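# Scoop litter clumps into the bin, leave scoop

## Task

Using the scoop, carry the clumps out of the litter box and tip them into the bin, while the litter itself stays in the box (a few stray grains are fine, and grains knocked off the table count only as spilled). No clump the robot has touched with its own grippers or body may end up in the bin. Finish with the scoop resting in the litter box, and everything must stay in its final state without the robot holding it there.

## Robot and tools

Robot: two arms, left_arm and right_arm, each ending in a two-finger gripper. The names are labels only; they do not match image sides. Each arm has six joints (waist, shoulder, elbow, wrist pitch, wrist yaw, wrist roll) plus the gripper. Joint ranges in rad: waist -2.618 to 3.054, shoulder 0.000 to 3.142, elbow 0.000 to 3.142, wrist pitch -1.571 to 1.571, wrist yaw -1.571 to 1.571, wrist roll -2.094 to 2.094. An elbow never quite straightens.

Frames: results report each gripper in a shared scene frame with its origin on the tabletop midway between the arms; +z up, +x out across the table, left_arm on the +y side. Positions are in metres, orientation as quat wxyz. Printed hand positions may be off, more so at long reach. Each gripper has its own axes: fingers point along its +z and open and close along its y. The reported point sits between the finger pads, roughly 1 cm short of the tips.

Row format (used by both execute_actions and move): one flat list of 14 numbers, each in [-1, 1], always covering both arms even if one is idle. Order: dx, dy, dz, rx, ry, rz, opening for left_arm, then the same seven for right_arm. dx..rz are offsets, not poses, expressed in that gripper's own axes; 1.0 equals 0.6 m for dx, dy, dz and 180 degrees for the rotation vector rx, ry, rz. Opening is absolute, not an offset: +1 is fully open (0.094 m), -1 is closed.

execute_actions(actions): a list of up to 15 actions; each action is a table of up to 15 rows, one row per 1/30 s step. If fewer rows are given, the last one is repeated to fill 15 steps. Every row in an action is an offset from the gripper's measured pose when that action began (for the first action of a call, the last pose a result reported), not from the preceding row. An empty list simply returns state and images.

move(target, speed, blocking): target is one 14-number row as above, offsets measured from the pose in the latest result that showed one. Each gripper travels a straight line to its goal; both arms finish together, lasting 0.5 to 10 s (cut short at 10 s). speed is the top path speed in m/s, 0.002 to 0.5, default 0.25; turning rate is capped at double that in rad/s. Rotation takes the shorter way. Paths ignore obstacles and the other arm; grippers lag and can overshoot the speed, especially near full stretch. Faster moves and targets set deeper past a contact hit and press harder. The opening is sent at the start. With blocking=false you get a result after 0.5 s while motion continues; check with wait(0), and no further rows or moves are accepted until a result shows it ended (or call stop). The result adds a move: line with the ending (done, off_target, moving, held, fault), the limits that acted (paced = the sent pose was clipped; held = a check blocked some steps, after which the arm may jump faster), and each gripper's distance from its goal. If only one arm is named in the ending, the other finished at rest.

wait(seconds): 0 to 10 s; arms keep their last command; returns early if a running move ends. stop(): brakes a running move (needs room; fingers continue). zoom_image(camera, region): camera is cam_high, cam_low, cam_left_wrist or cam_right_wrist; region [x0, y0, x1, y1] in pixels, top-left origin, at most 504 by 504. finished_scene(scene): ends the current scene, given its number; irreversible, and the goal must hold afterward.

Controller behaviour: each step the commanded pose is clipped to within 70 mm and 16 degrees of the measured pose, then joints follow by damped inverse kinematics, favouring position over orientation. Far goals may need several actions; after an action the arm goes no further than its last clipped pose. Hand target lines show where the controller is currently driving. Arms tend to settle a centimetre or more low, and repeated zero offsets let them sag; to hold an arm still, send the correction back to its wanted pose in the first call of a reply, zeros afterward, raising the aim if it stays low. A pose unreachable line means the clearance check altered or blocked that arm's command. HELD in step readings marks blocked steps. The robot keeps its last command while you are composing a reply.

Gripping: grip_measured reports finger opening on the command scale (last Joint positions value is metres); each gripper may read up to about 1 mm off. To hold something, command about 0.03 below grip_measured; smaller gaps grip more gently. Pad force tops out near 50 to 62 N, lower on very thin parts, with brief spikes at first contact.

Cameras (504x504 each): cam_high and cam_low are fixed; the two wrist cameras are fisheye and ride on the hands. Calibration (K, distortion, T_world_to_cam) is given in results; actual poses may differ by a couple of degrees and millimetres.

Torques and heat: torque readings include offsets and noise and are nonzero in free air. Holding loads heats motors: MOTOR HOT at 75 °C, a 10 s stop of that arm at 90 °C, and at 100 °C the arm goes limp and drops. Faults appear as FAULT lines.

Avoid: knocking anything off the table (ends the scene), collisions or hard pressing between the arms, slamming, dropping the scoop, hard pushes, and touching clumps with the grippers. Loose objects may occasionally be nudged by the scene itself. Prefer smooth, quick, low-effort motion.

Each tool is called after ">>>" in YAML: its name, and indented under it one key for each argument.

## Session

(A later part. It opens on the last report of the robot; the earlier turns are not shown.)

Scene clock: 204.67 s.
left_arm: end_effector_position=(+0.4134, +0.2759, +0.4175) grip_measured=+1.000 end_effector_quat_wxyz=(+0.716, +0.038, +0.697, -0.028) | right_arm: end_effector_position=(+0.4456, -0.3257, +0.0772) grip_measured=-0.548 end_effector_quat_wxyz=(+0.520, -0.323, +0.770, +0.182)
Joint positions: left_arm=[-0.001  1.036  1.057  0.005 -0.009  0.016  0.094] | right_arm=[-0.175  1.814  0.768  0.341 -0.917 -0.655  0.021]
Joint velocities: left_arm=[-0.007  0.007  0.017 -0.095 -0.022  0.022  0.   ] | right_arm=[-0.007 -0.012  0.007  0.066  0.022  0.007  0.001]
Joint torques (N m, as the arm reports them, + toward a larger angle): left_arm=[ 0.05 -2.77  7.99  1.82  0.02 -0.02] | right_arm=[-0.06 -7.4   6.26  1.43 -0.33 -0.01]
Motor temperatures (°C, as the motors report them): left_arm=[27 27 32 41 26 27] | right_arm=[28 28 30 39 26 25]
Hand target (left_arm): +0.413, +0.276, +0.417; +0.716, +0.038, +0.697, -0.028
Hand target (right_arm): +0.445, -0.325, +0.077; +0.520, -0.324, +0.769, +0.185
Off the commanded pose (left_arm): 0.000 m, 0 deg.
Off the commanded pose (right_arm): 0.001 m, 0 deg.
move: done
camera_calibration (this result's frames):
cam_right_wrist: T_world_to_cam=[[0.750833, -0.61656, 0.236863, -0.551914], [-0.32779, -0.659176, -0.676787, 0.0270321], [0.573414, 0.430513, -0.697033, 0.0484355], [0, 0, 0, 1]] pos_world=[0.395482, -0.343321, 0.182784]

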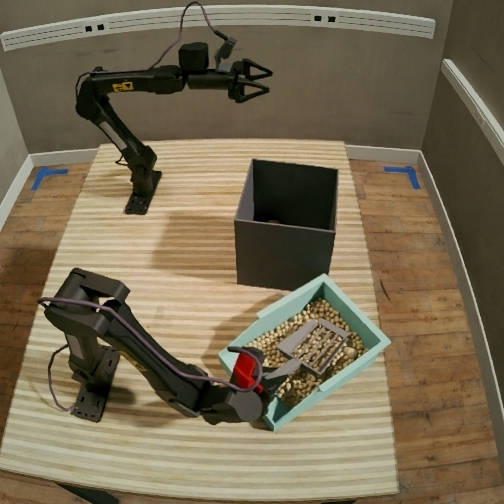

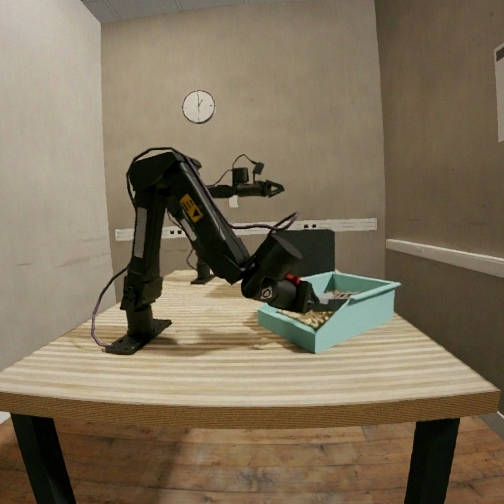

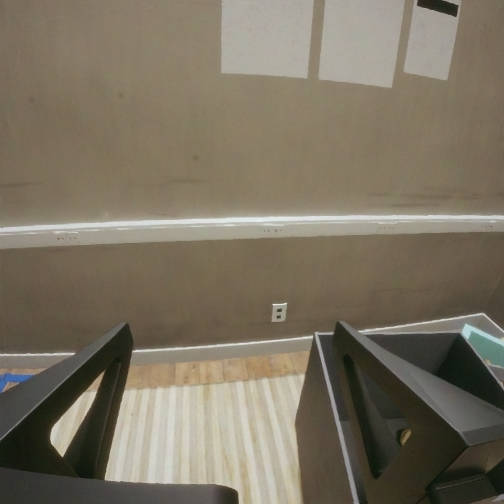

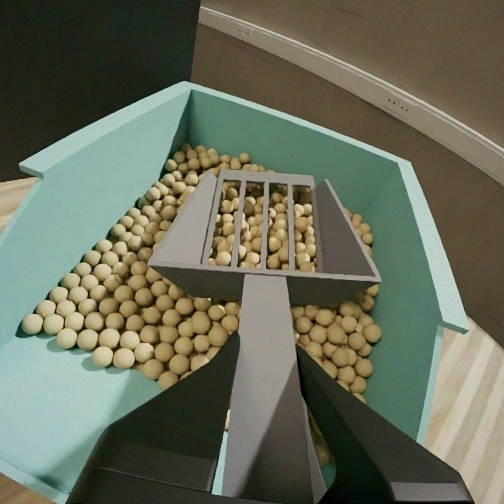

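>>> move:
  target: [0,0,0,0,0,0,1,-0.2,0,-0.12,0.04,0,0.035,-0.65]
  speed: 0.08

>>> move:
  target: [0,0,0,0,0,0,1,-0.05,0.01,0.0,0,0.25,0,-0.65]
  speed: 0.12

Scene clock: 207.23 s.
left_arm: end_effector_position=(+0.4134, +0.2759, +0.4175) grip_measured=+1.000 end_effector_quat_wxyz=(+0.716, +0.038, +0.697, -0.028) | right_arm: end_effector_position=(+0.4242, -0.3322, +0.1967) grip_measured=-0.547 end_effector_quat_wxyz=(+0.516, -0.245, +0.804, +0.167)
Joint positions: left_arm=[-0.001  1.036  1.057  0.005 -0.009  0.016  0.094] | right_arm=[-0.175  1.41   0.901 -0.131 -0.808 -0.476  0.021]
Joint velocities: left_arm=[-0.007  0.012  0.012  0.081 -0.037 -0.037  0.   ] | right_arm=[-0.002 -0.012  0.007 -0.037 -0.037 -0.066  0.   ]
Joint torques (N m, as the arm reports them, + toward a larger angle): left_arm=[ 0.04 -2.8   8.07  1.79  0.03 -0.04] | right_arm=[-0.23 -6.94 10.72  1.41 -0.27  0.11]
Motor temperatures (°C, as the motors report them): left_arm=[27 27 32 41 26 27] | right_arm=[28 28 30 39 26 25]
Hand target (left_arm): +0.413, +0.276, +0.417; +0.716, +0.038, +0.697, -0.028
Hand target (right_arm): +0.426, -0.333, +0.215; +0.530, -0.247, +0.795, +0.162
Off the commanded pose (left_arm): 0.000 m, 0 deg.
Off the commanded pose (right_arm): 0.019 m, 2 deg.
move: off_target (right_arm)
camera_calibration (this result's frames):
cam_right_wrist: T_world_to_cam=[[0.656002, -0.736649, 0.164343, -0.5536], [-0.46618, -0.566704, -0.679355, 0.186549], [0.59358, 0.369045, -0.71517, 0.121377], [0, 0, 0, 1]] pos_world=[0.378082, -0.346884, 0.304518]

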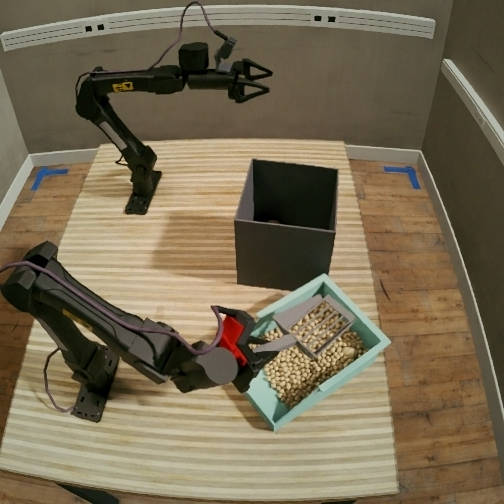

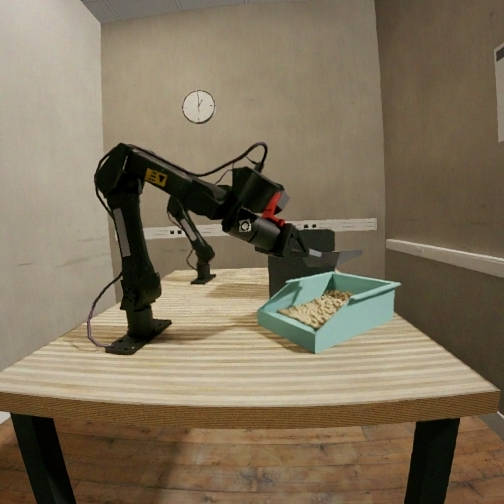

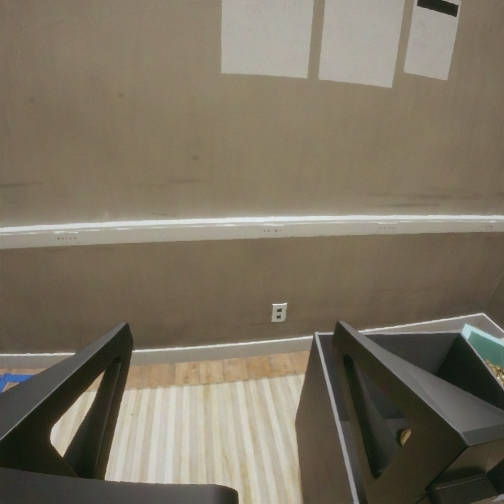

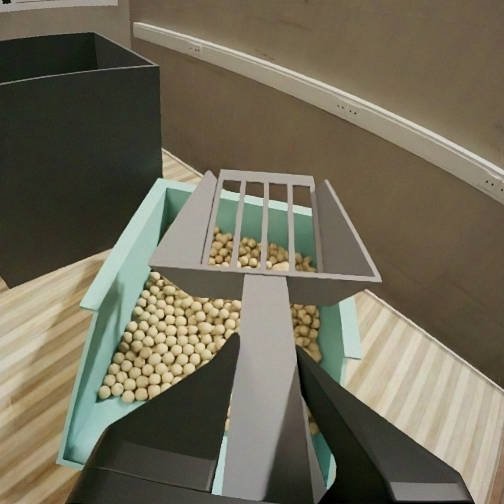

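Scene clock: 211.07 s.
left_arm: end_effector_position=(+0.4134, +0.2759, +0.4175) grip_measured=+1.000 end_effector_quat_wxyz=(+0.716, +0.038, +0.697, -0.028) | right_arm: end_effector_position=(+0.4281, -0.3254, +0.2201) grip_measured=-0.547 end_effector_quat_wxyz=(+0.167, -0.289, +0.941, +0.051)
Joint positions: left_arm=[-0.001  1.036  1.057  0.005 -0.009  0.016  0.094] | right_arm=[ 0.079  1.852  1.946 -1.38  -0.209 -0.619  0.021]
Joint velocities: left_arm=[ 0.007  0.002 -0.027  0.022 -0.037 -0.051  0.   ] | right_arm=[-0.002  0.012 -0.002  0.007  0.066 -0.081  0.   ]
Joint torques (N m, as the arm reports them, + toward a larger angle): left_arm=[-0.04 -2.89  7.92  1.81  0.01  0.  ] | right_arm=[ 0.75 -7.56 10.    0.69 -0.1   0.06]
Motor temperatures (°C, as the motors report them): left_arm=[27 27 32 42 26 27] | right_arm=[28 28 31 38 26 25]
Hand target (left_arm): +0.413, +0.276, +0.417; +0.716, +0.038, +0.697, -0.028
Hand target (right_arm): +0.431, -0.321, +0.224; +0.170, -0.290, +0.940, +0.053
Off the commanded pose (left_arm): 0.000 m, 0 deg.
Off the commanded pose (right_arm): 0.007 m, 1 deg.
move: done
camera_calibration (this result's frames):
cam_right_wrist: T_world_to_cam=[[0.725632, -0.687056, 0.0375856, -0.540748], [-0.688044, -0.725092, 0.0289432, 0.0956981], [0.00736737, -0.0468626, -0.998874, 0.311391], [0, 0, 0, 1]] pos_world=[0.455935, -0.287542, 0.328595]

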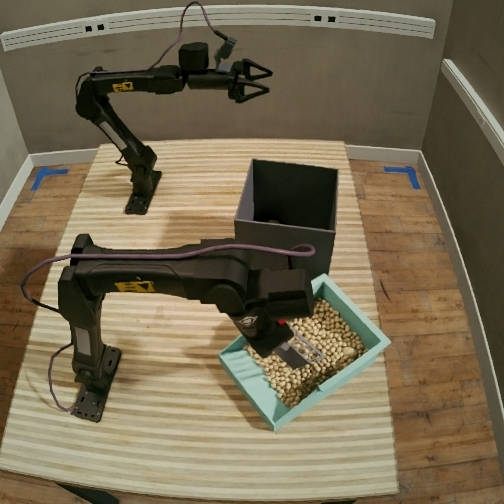

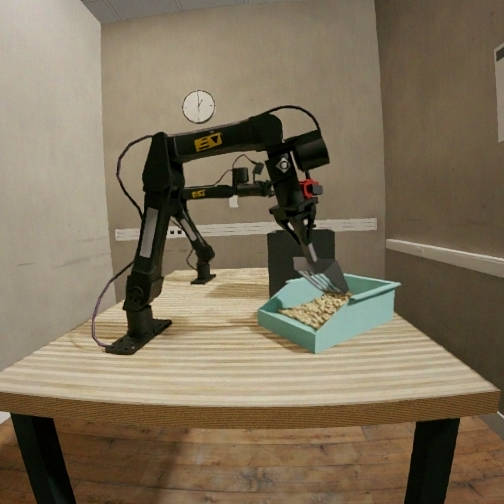

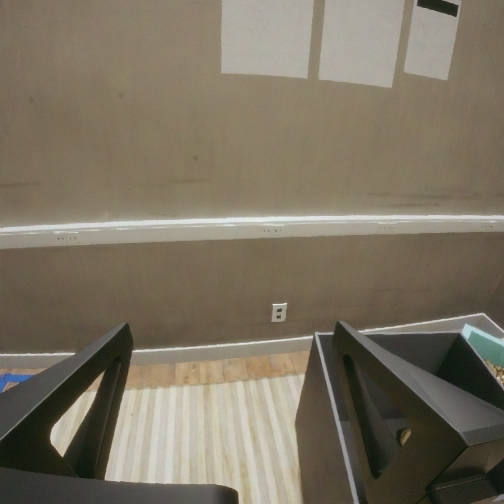

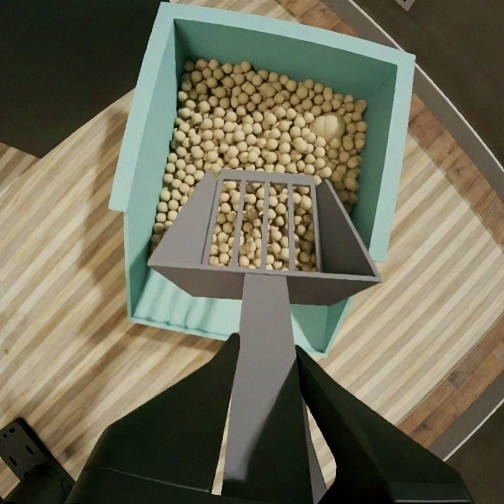

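>>> move:
  target: [0,0,0,0,0,0,1,0,-0.035,0.03,0.01,0,0.03,-0.65]
  speed: 0.04

Scene clock: 212.70 s.
left_arm: end_effector_position=(+0.4134, +0.2759, +0.4175) grip_measured=+1.000 end_effector_quat_wxyz=(+0.716, +0.038, +0.697, -0.028) | right_arm: end_effector_position=(+0.4444, -0.3344, +0.2141) grip_measured=-0.547 end_effector_quat_wxyz=(+0.179, -0.253, +0.950, +0.040)
Joint positions: left_arm=[-0.001  1.036  1.057  0.005 -0.009  0.016  0.094] | right_arm=[ 0.069  1.877  1.946 -1.322 -0.187 -0.555  0.021]
Joint velocities: left_arm=[ 0.007  0.007  0.002  0.007  0.022 -0.037  0.   ] | right_arm=[-0.017 -0.012 -0.012  0.037  0.007 -0.007  0.001]
Joint torques (N m, as the arm reports them, + toward a larger angle): left_arm=[ 0.   -2.71  7.93  1.84  0.02 -0.05] | right_arm=[-0.7  -8.19  4.77  0.96 -0.07  0.13]
Motor temperatures (°C, as the motors report them): left_arm=[27 27 32 42 26 27] | right_arm=[28 28 30 38 26 25]
Hand target (left_arm): +0.413, +0.276, +0.417; +0.716, +0.038, +0.697, -0.028
Hand target (right_arm): +0.445, -0.339, +0.203; +0.169, -0.241, +0.955, +0.044
Off the commanded pose (left_arm): 0.000 m, 0 deg.
Off the commanded pose (right_arm): 0.012 m, 2 deg.
move: off_target (right_arm)
camera_calibration (this result's frames):
cam_right_wrist: T_world_to_cam=[[0.669476, -0.740784, 0.0551424, -0.555376], [-0.742414, -0.669748, 0.0161311, 0.14597], [0.0249818, -0.0517378, -0.998348, 0.295293], [0, 0, 0, 1]] pos_world=[0.472804, -0.298373, 0.323075]

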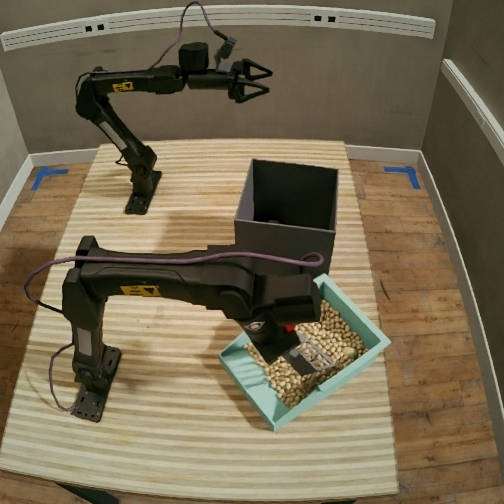

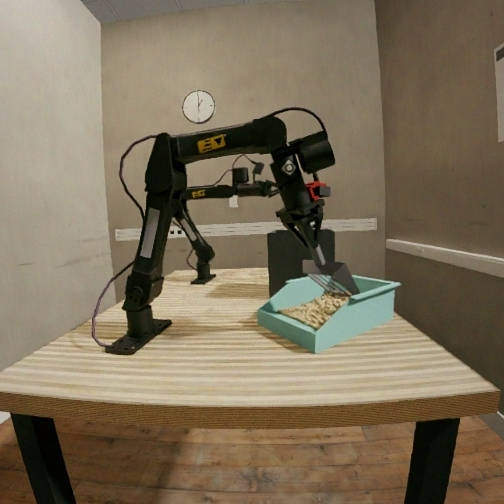

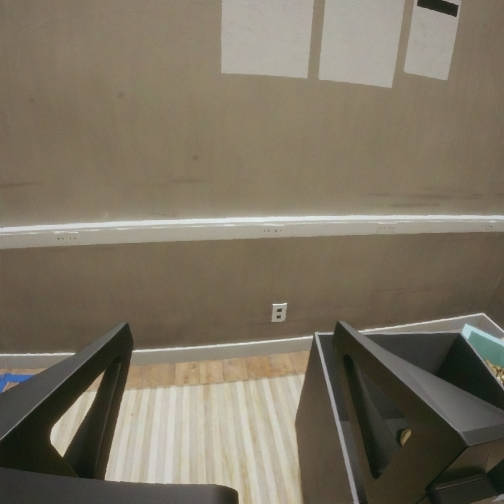

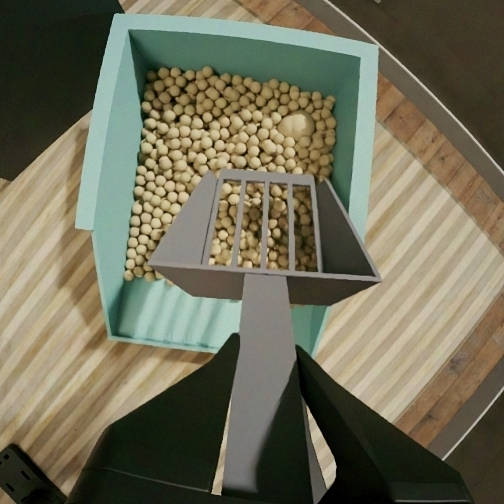

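>>> move:
  target: [0,0,0,0,0,0,1,0,0,0.09,0,0,0,-0.65]
  speed: 0.03

>>> move:
  target: [0,0,0,0,0,0,1,-0.01,0,0.07,0,-0.06,0,-0.65]
  speed: 0.03

Scene clock: 215.00 s.
left_arm: end_effector_position=(+0.4134, +0.2759, +0.4175) grip_measured=+1.000 end_effector_quat_wxyz=(+0.716, +0.038, +0.697, -0.028) | right_arm: end_effector_position=(+0.4628, -0.3290, +0.1801) grip_measured=-0.547 end_effector_quat_wxyz=(+0.197, -0.254, +0.946, +0.034)
Joint positions: left_arm=[-0.001  1.036  1.057  0.005 -0.009  0.016  0.094] | right_arm=[ 0.086  1.877  1.794 -1.127 -0.182 -0.539  0.021]
Joint velocities: left_arm=[-0.012  0.002  0.007  0.051 -0.051 -0.037  0.   ] | right_arm=[ 0.007  0.007 -0.002  0.022 -0.007 -0.037 -0.   ]
Joint torques (N m, as the arm reports them, + toward a larger angle): left_arm=[-0.07 -2.85  7.91  1.84  0.04 -0.03] | right_arm=[ 0.61 -7.39  5.17  1.01  0.    0.09]
Motor temperatures (°C, as the motors report them): left_arm=[27 27 32 42 26 27] | right_arm=[28 29 30 38 26 25]
Hand target (left_arm): +0.413, +0.276, +0.417; +0.716, +0.038, +0.697, -0.028
Hand target (right_arm): +0.461, -0.325, +0.164; +0.178, -0.253, +0.950, +0.040
Off the commanded pose (left_arm): 0.000 m, 0 deg.
Off the commanded pose (right_arm): 0.017 m, 2 deg.
move: off_target (right_arm)
camera_calibration (this result's frames):
cam_right_wrist: T_world_to_cam=[[0.667284, -0.740232, 0.0823928, -0.565506], [-0.742056, -0.670235, -0.0117362, 0.168503], [0.06391, -0.0533087, -0.996531, 0.242265], [0, 0, 0, 1]] pos_world=[0.486909, -0.292754, 0.289995]

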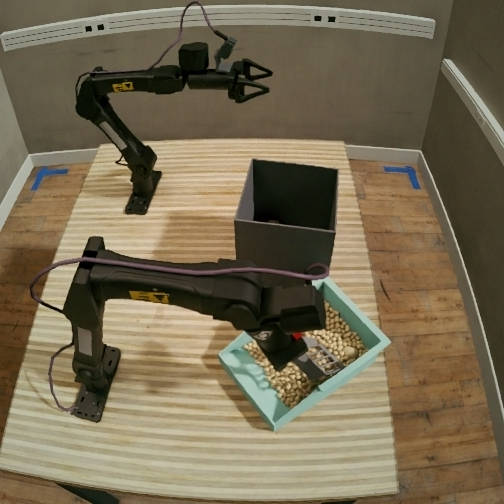

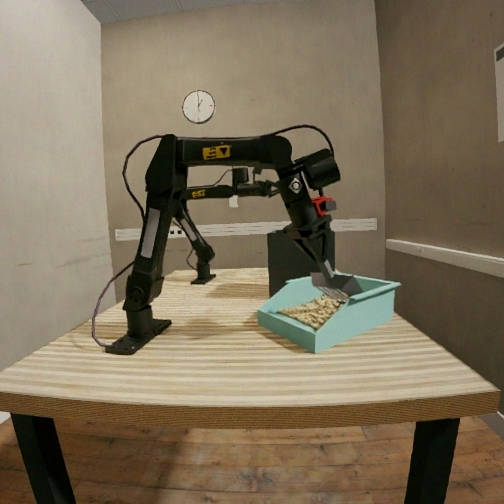

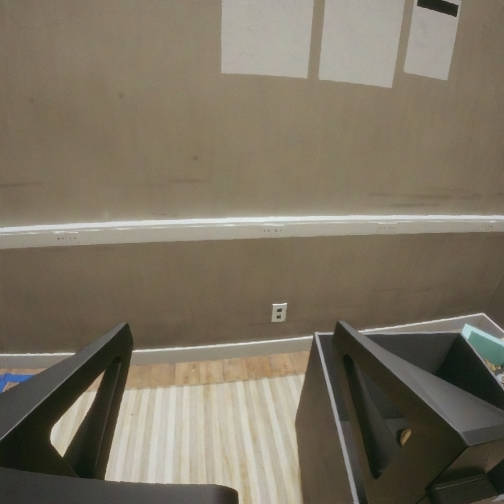

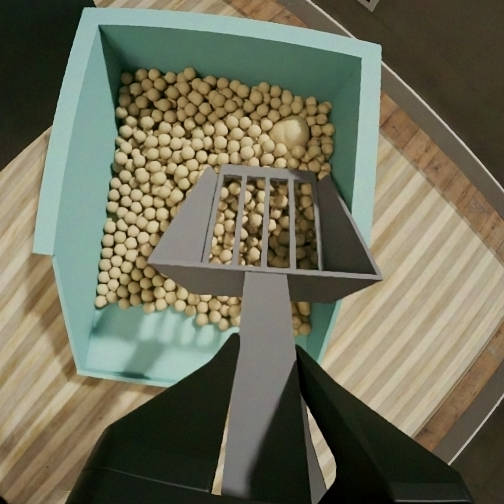

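Scene clock: 218.50 s.
left_arm: end_effector_position=(+0.4134, +0.2759, +0.4175) grip_measured=+1.000 end_effector_quat_wxyz=(+0.716, +0.038, +0.697, -0.028) | right_arm: end_effector_position=(+0.4805, -0.3168, +0.1452) grip_measured=-0.547 end_effector_quat_wxyz=(+0.276, -0.255, +0.925, +0.060)
Joint positions: left_arm=[-0.001  1.036  1.057  0.005 -0.009  0.016  0.094] | right_arm=[ 0.077  1.813  1.5   -0.752 -0.281 -0.521  0.021]
Joint velocities: left_arm=[ 0.007  0.002  0.017  0.022 -0.007 -0.037  0.   ] | right_arm=[ 0.002  0.022 -0.022  0.081  0.022  0.11  -0.001]
Joint torques (N m, as the arm reports them, + toward a larger angle): left_arm=[ 0.1  -2.78  7.93  1.83  0.   -0.06] | right_arm=[-0.39 -9.2   5.62  1.46 -0.09  0.07]
Motor temperatures (°C, as the motors report them): left_arm=[27 27 32 42 26 27] | right_arm=[28 29 30 38 26 25]
Hand target (left_arm): +0.413, +0.276, +0.417; +0.716, +0.038, +0.697, -0.028
Hand target (right_arm): +0.482, -0.319, +0.144; +0.284, -0.249, +0.924, +0.060
Off the commanded pose (left_arm): 0.000 m, 0 deg.
Off the commanded pose (right_arm): 0.004 m, 1 deg.
move: done
camera_calibration (this result's frames):
cam_right_wrist: T_world_to_cam=[[0.664977, -0.73823, 0.113232, -0.568117], [-0.717218, -0.673491, -0.178909, 0.200646], [0.208337, 0.0377583, -0.977328, 0.163711], [0, 0, 0, 1]] pos_world=[0.487584, -0.290449, 0.260226]

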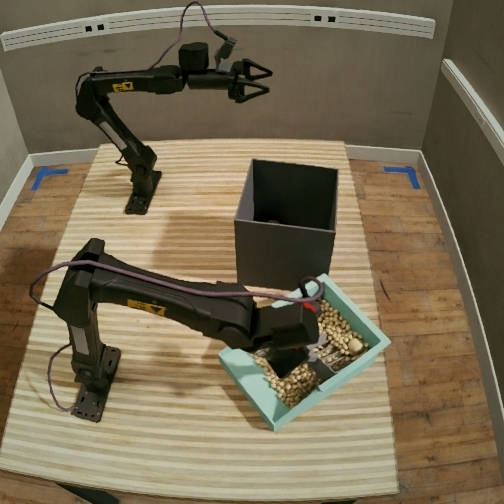

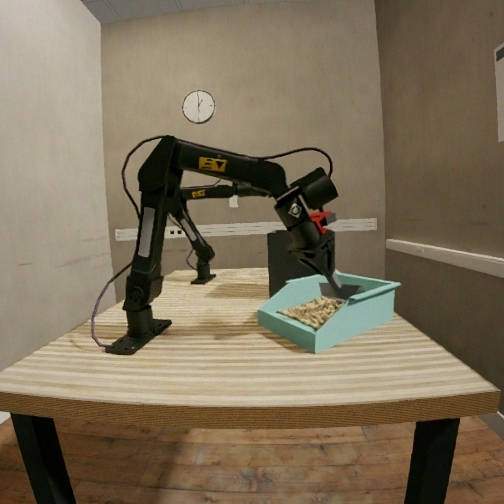

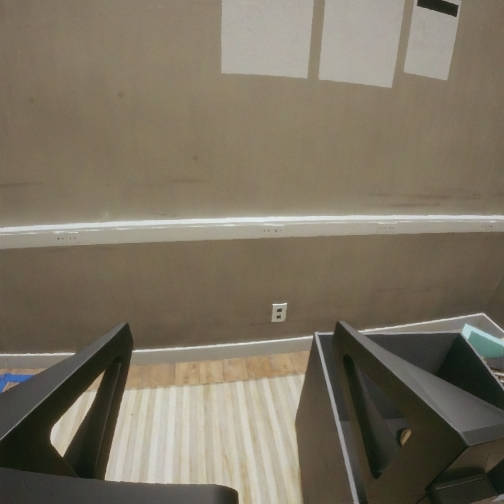

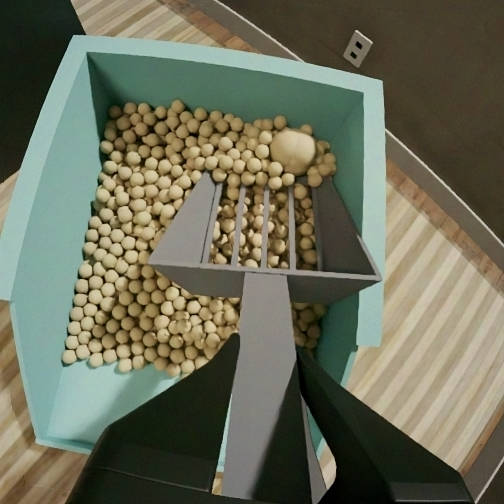

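Going under it.

>>> move:
  target: [0,0,0,0,0,0,1,0,0.005,0.05,0,-0.07,0,-0.65]
  speed: 0.04

>>> move:
  target: [0,0,0,0,0,0,1,0.015,0.005,0.01,0,-0.1,0,-0.65]
  speed: 0.04

Scene clock: 221.67 s.
left_arm: end_effector_position=(+0.4134, +0.2759, +0.4175) grip_measured=+1.000 end_effector_quat_wxyz=(+0.716, +0.038, +0.697, -0.028) | right_arm: end_effector_position=(+0.4875, -0.3080, +0.1179) grip_measured=-0.547 end_effector_quat_wxyz=(+0.357, -0.248, +0.896, +0.091)
Joint positions: left_arm=[-0.001  1.036  1.057  0.005 -0.009  0.016  0.094] | right_arm=[ 0.055  1.769  1.23  -0.372 -0.395 -0.48   0.021]
Joint velocities: left_arm=[-0.002  0.002 -0.007 -0.051  0.022 -0.051  0.   ] | right_arm=[ 0.012 -0.002 -0.012 -0.007 -0.037 -0.051  0.   ]
Joint torques (N m, as the arm reports them, + toward a larger angle): left_arm=[-0.05 -2.82  7.95  1.82  0.01 -0.05] | right_arm=[ 0.08 -8.62  5.86  1.98 -0.14  0.16]
Motor temperatures (°C, as the motors report them): left_arm=[27 27 32 42 26 27] | right_arm=[28 29 30 38 26 25]
Hand target (left_arm): +0.413, +0.276, +0.417; +0.716, +0.038, +0.697, -0.028
Hand target (right_arm): +0.493, -0.306, +0.120; +0.375, -0.246, +0.889, +0.089
Off the commanded pose (left_arm): 0.000 m, 0 deg.
Off the commanded pose (right_arm): 0.006 m, 2 deg.
move: done
camera_calibration (this result's frames):
cam_right_wrist: T_world_to_cam=[[0.653635, -0.7452, 0.132053, -0.562044], [-0.671476, -0.651528, -0.353032, 0.21178], [0.349116, 0.142083, -0.926245, 0.0927033], [0, 0, 0, 1]] pos_world=[0.477212, -0.294026, 0.234851]

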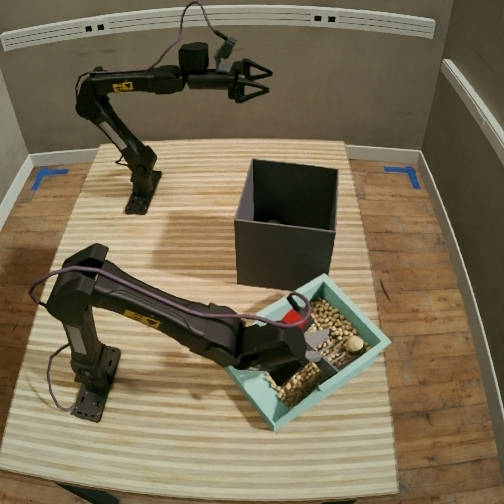

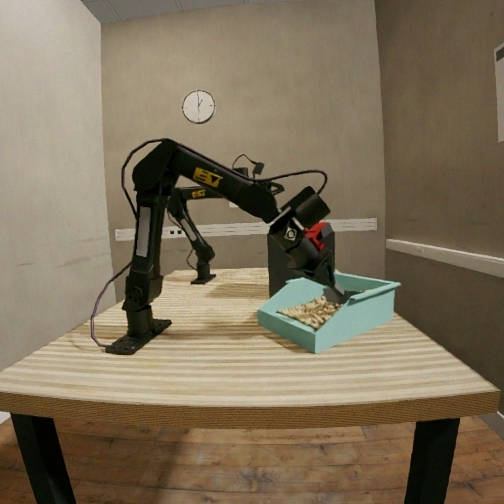

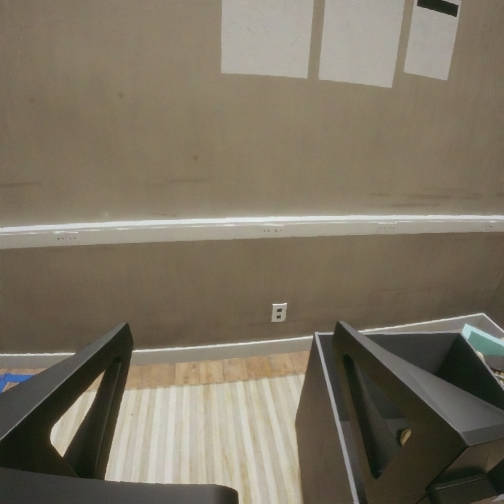

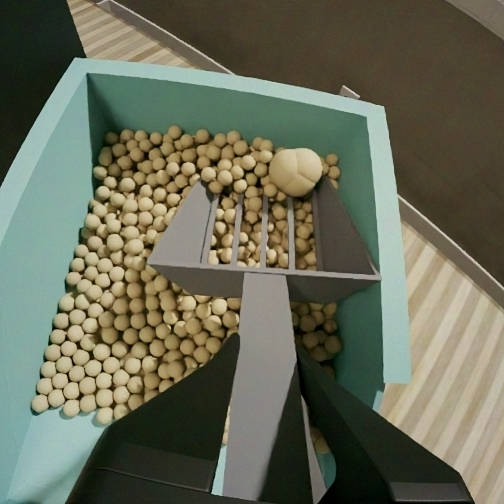

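Scene clock: 225.83 s.
left_arm: end_effector_position=(+0.4134, +0.2759, +0.4175) grip_measured=+1.000 end_effector_quat_wxyz=(+0.716, +0.038, +0.697, -0.028) | right_arm: end_effector_position=(+0.4781, -0.3134, +0.0978) grip_measured=-0.547 end_effector_quat_wxyz=(+0.467, -0.224, +0.846, +0.126)
Joint positions: left_arm=[-0.001  1.036  1.057  0.005 -0.009  0.016  0.094] | right_arm=[-0.015  1.728  0.886  0.168 -0.554 -0.394  0.021]
Joint velocities: left_arm=[-0.002  0.007  0.012 -0.037  0.022 -0.022  0.   ] | right_arm=[-0.012  0.002 -0.022 -0.022  0.007  0.007 -0.001]
Joint torques (N m, as the arm reports them, + toward a larger angle): left_arm=[-0.03 -2.83  8.09  1.82 -0.01 -0.03] | right_arm=[ 0.53 -7.53  6.36  2.21 -0.33  0.12]
Motor temperatures (°C, as the motors report them): left_arm=[27 27 32 42 26 27] | right_arm=[28 29 30 39 26 25]
Hand target (left_arm): +0.413, +0.276, +0.417; +0.716, +0.038, +0.697, -0.028
Hand target (right_arm): +0.483, -0.307, +0.108; +0.491, -0.230, +0.830, +0.132
Off the commanded pose (left_arm): 0.000 m, 0 deg.
Off the commanded pose (right_arm): 0.013 m, 4 deg.
move: off_target (right_arm)
camera_calibration (this result's frames):
cam_right_wrist: T_world_to_cam=[[0.612446, -0.774649, 0.157573, -0.5493], [-0.580097, -0.575822, -0.576122, 0.19667], [0.537027, 0.261436, -0.802031, 0.0135024], [0, 0, 0, 1]] pos_world=[0.443253, -0.315798, 0.21069]

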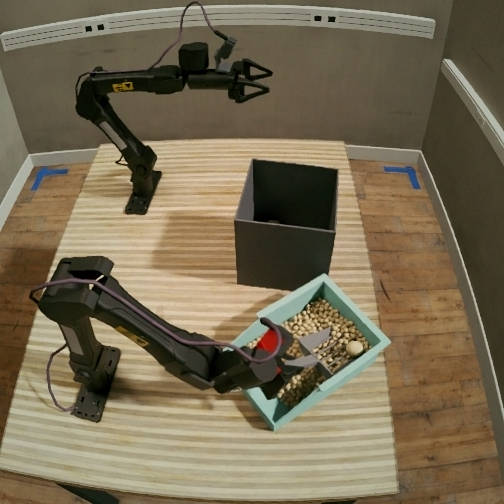

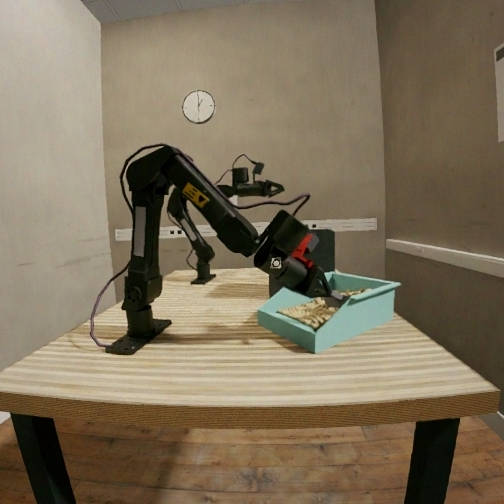

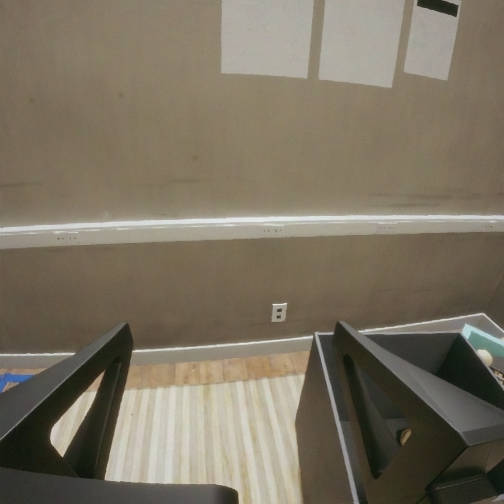

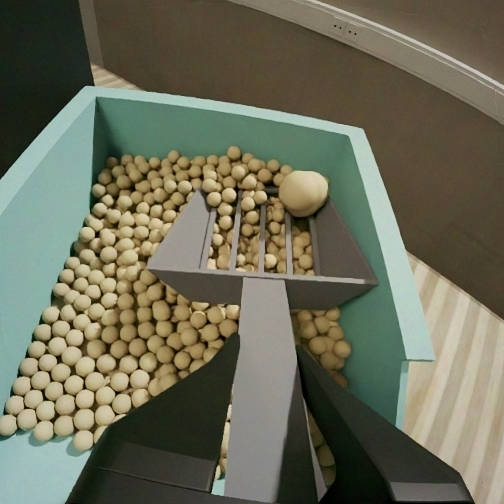

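>>> move:
  target: [0,0,0,0,0,0,1,-0.03,0.01,-0.025,0,-0.12,0,-0.65]
  speed: 0.05

>>> move:
  target: [0,0,0,0,0,0,1,-0.15,0.05,-0.06,0,-0.03,0,-0.65]
  speed: 0.05

Scene clock: 230.47 s.
left_arm: end_effector_position=(+0.4134, +0.2759, +0.4175) grip_measured=+1.000 end_effector_quat_wxyz=(+0.716, +0.038, +0.697, -0.028) | right_arm: end_effector_position=(+0.4705, -0.3098, +0.1087) grip_measured=-0.552 end_effector_quat_wxyz=(+0.594, -0.188, +0.764, +0.167)
Joint positions: left_arm=[-0.001  1.036  1.057  0.005 -0.009  0.016  0.094] | right_arm=[-0.05   1.804  0.631  0.862 -0.675 -0.164  0.021]
Joint velocities: left_arm=[-0.012 -0.002 -0.012 -0.007  0.037  0.037  0.   ] | right_arm=[ 0.007  0.022  0.007  0.007 -0.022  0.037 -0.   ]
Joint torques (N m, as the arm reports them, + toward a larger angle): left_arm=[-0.06 -2.86  7.95  1.79  0.04 -0.03] | right_arm=[-0.67 -7.03  5.45  2.53 -0.38  0.15]
Motor temperatures (°C, as the motors report them): left_arm=[27 27 32 42 26 27] | right_arm=[28 29 30 41 26 25]
Hand target (left_arm): +0.413, +0.276, +0.417; +0.716, +0.038, +0.697, -0.028
Hand target (right_arm): +0.472, -0.310, +0.122; +0.616, -0.196, +0.744, +0.169
Off the commanded pose (left_arm): 0.000 m, 0 deg.
Off the commanded pose (right_arm): 0.012 m, 4 deg.
move: off_target (right_arm)
camera_calibration (this result's frames):
cam_right_wrist: T_world_to_cam=[[0.555315, -0.814726, 0.166874, -0.530121], [-0.406399, -0.440914, -0.800271, 0.185081], [0.725579, 0.376585, -0.57595, -0.0521486], [0, 0, 0, 1]] pos_world=[0.407439, -0.33066, 0.206543]

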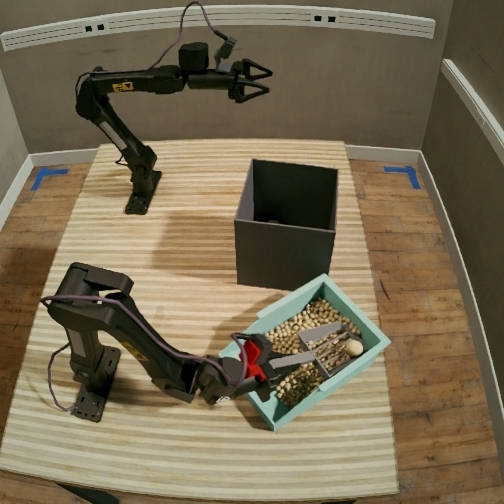

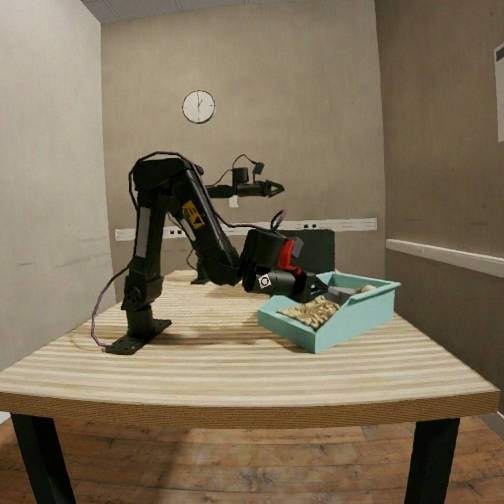

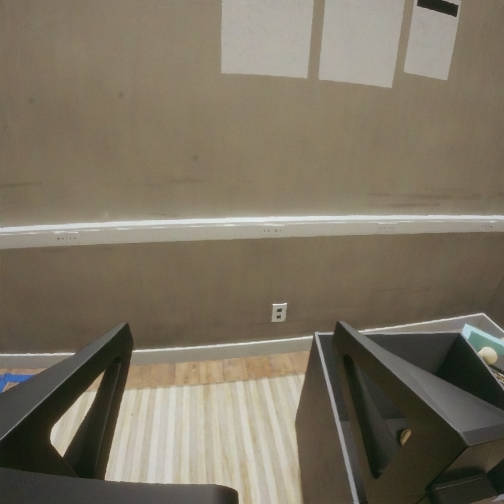

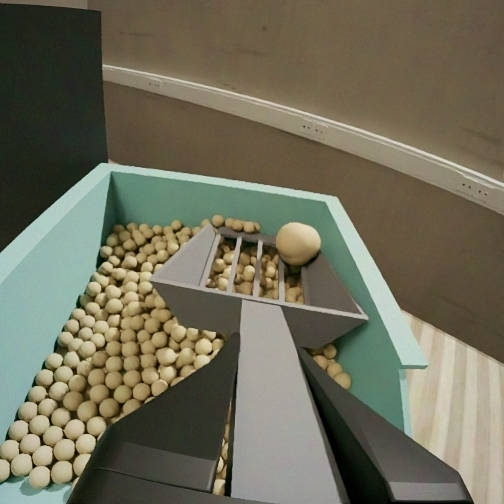

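Scene clock: 232.77 s.
left_arm: end_effector_position=(+0.4134, +0.2759, +0.4175) grip_measured=+1.000 end_effector_quat_wxyz=(+0.716, +0.038, +0.697, -0.028) | right_arm: end_effector_position=(+0.4478, -0.2977, +0.1936) grip_measured=-0.552 end_effector_quat_wxyz=(+0.620, -0.175, +0.744, +0.175)
Joint positions: left_arm=[-0.001  1.036  1.057  0.005 -0.009  0.016  0.094] | right_arm=[-0.023  1.472  0.631  0.627 -0.652 -0.088  0.021]
Joint velocities: left_arm=[-0.002 -0.012  0.017  0.081  0.007  0.051  0.   ] | right_arm=[ 0.007  0.002  0.002 -0.11   0.007 -0.051 -0.001]
Joint torques (N m, as the arm reports them, + toward a larger angle): left_arm=[ 0.06 -2.79  7.76  1.79  0.03 -0.01] | right_arm=[ 0.76 -7.52  7.42  1.9   0.01  0.17]
Motor temperatures (°C, as the motors report them): left_arm=[27 27 32 42 26 27] | right_arm=[28 29 30 41 26 25]
Hand target (left_arm): +0.413, +0.276, +0.417; +0.716, +0.038, +0.697, -0.028
Hand target (right_arm): +0.445, -0.293, +0.205; +0.629, -0.179, +0.735, +0.177
Off the commanded pose (left_arm): 0.000 m, 0 deg.
Off the commanded pose (right_arm): 0.013 m, 1 deg.
move: off_target (right_arm)
camera_calibration (this result's frames):
cam_right_wrist: T_world_to_cam=[[0.536704, -0.827811, 0.163334, -0.516706], [-0.363456, -0.40151, -0.840648, 0.249434], [0.761478, 0.391814, -0.516365, -0.0144746], [0, 0, 0, 1]] pos_world=[0.378999, -0.321914, 0.286607]

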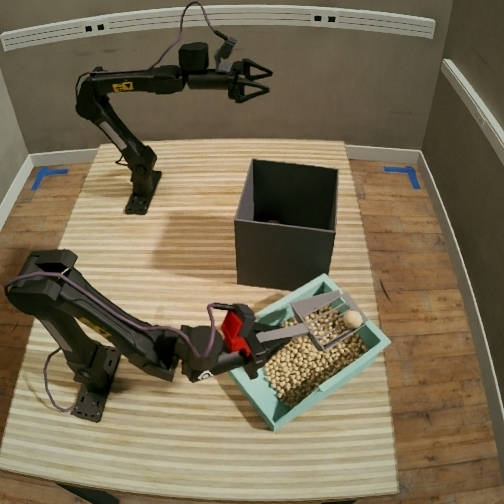

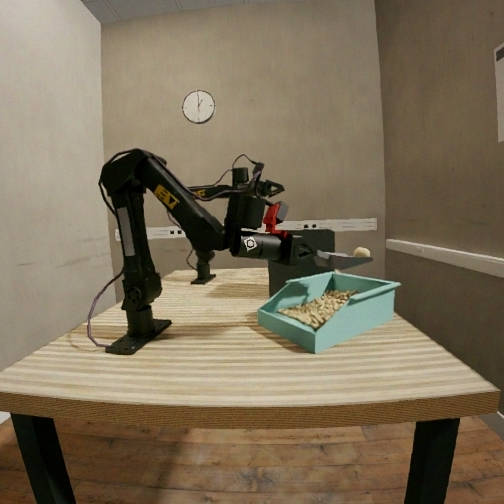

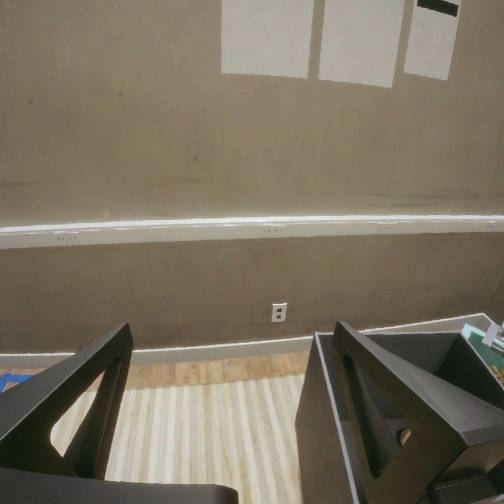

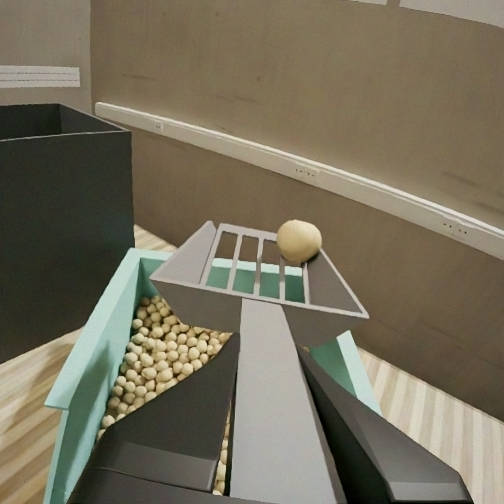

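>>> move:
  target: [0,0,0,0,0,0,1,-0.36,0,-0.13,0,-0.08,-0.03,-0.65]
  speed: 0.07

>>> move:
  target: [0,0,0,0,0,0,1,0,0.43,0.15,-0.1,0,0,-0.65]
  speed: 0.1

Scene clock: 236.57 s.
left_arm: end_effector_position=(+0.4134, +0.2759, +0.4175) grip_measured=+1.000 end_effector_quat_wxyz=(+0.716, +0.038, +0.697, -0.028) | right_arm: end_effector_position=(+0.4259, -0.3225, +0.3947) grip_measured=-0.552 end_effector_quat_wxyz=(+0.699, -0.181, +0.668, +0.179)
Joint positions: left_arm=[-0.001  1.036  1.057  0.005 -0.009  0.016  0.094] | right_arm=[-0.143  1.229  1.052  0.237 -0.79   0.028  0.021]
Joint velocities: left_arm=[ 0.007 -0.007 -0.012  0.022  0.037 -0.007  0.   ] | right_arm=[-0.007  0.012 -0.017 -0.051 -0.037  0.066  0.001]
Joint torques (N m, as the arm reports them, + toward a larger angle): left_arm=[ 0.04 -2.9   7.88  1.8   0.03 -0.03] | right_arm=[-0.89 -5.86 11.42  1.76  0.02  0.11]
Motor temperatures (°C, as the motors report them): left_arm=[27 27 32 42 26 27] | right_arm=[28 29 30 41 26 25]
Hand target (left_arm): +0.413, +0.276, +0.417; +0.716, +0.038, +0.697, -0.028
Hand target (right_arm): +0.416, -0.324, +0.419; +0.717, -0.186, +0.650, +0.169
Off the commanded pose (left_arm): 0.000 m, 0 deg.
Off the commanded pose (right_arm): 0.026 m, 3 deg.
move: off_target (right_arm)
camera_calibration (this result's frames):
cam_right_wrist: T_world_to_cam=[[0.504069, -0.832374, 0.230366, -0.572276], [-0.171301, -0.357789, -0.917956, 0.363342], [0.846505, 0.423251, -0.322937, 0.0133656], [0, 0, 0, 1]] pos_world=[0.339393, -0.352005, 0.469681]

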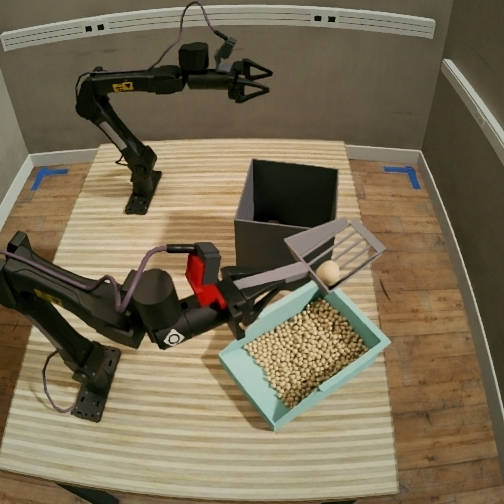

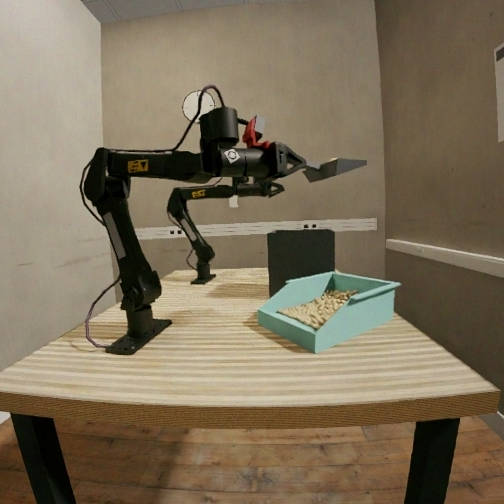

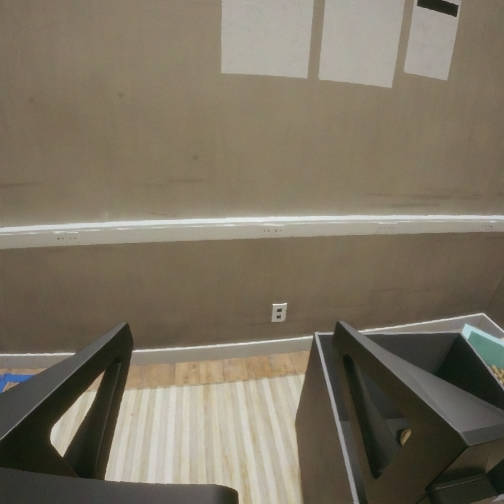

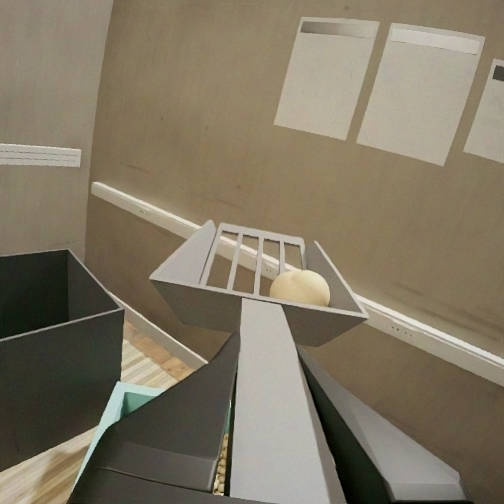

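Scene clock: 239.73 s.
left_arm: end_effector_position=(+0.4134, +0.2759, +0.4175) grip_measured=+1.000 end_effector_quat_wxyz=(+0.716, +0.038, +0.697, -0.028) | right_arm: end_effector_position=(+0.3734, -0.0561, +0.3652) grip_measured=-0.552 end_effector_quat_wxyz=(+0.636, -0.290, +0.658, +0.278)
Joint positions: left_arm=[-0.001  1.036  1.057  0.005 -0.009  0.016  0.094] | right_arm=[ 0.729  1.308  1.071  0.201 -0.232 -0.012  0.021]
Joint velocities: left_arm=[-0.002  0.002  0.002 -0.037 -0.007 -0.022  0.   ] | right_arm=[-0.007 -0.012 -0.012 -0.051 -0.007 -0.022  0.   ]
Joint torques (N m, as the arm reports them, + toward a larger angle): left_arm=[ 0.04 -2.67  7.79  1.81 -0.01 -0.05] | right_arm=[ 0.7  -4.22 12.05  2.22  0.06 -0.15]
Motor temperatures (°C, as the motors report them): left_arm=[27 27 32 42 26 27] | right_arm=[28 29 30 42 26 25]
Hand target (left_arm): +0.413, +0.276, +0.417; +0.716, +0.038, +0.697, -0.028
Hand target (right_arm): +0.373, -0.053, +0.389; +0.660, -0.290, +0.634, +0.279
Off the commanded pose (left_arm): 0.000 m, 0 deg.
Off the commanded pose (right_arm): 0.030 m, 4 deg.
move: off_target (right_arm)
camera_calibration (this result's frames):
cam_right_wrist: T_world_to_cam=[[0.749587, -0.625414, 0.21674, -0.392401], [-0.107554, -0.438184, -0.892428, 0.384966], [0.653109, 0.645641, -0.395723, 0.0467643], [0, 0, 0, 1]] pos_world=[0.305001, -0.10692, 0.447109]

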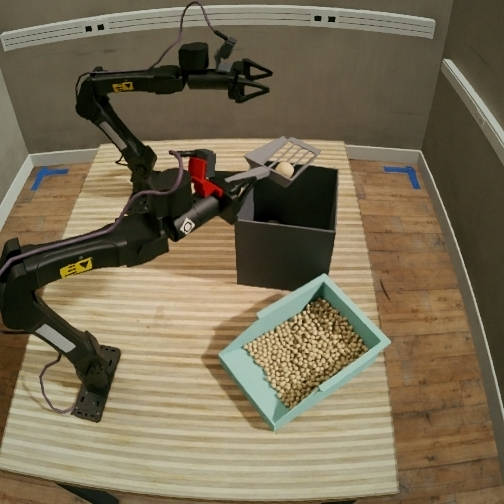

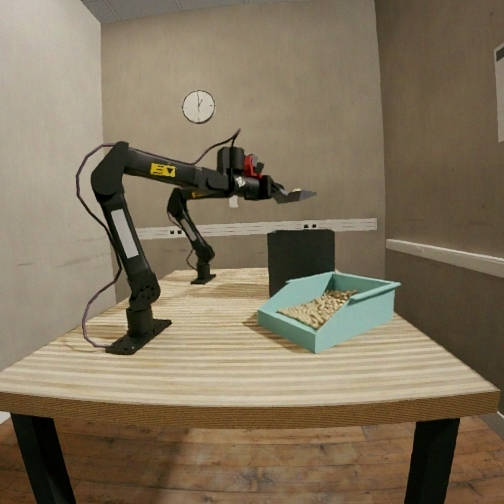

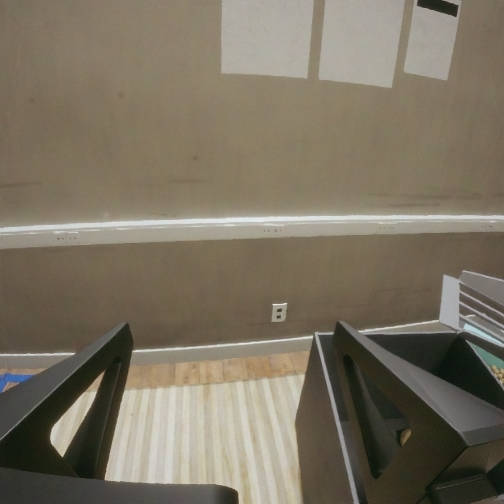

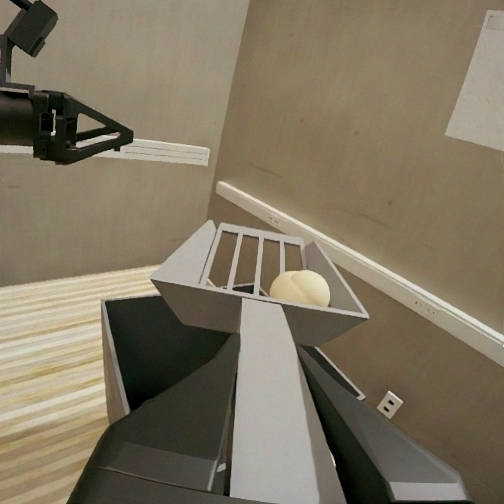

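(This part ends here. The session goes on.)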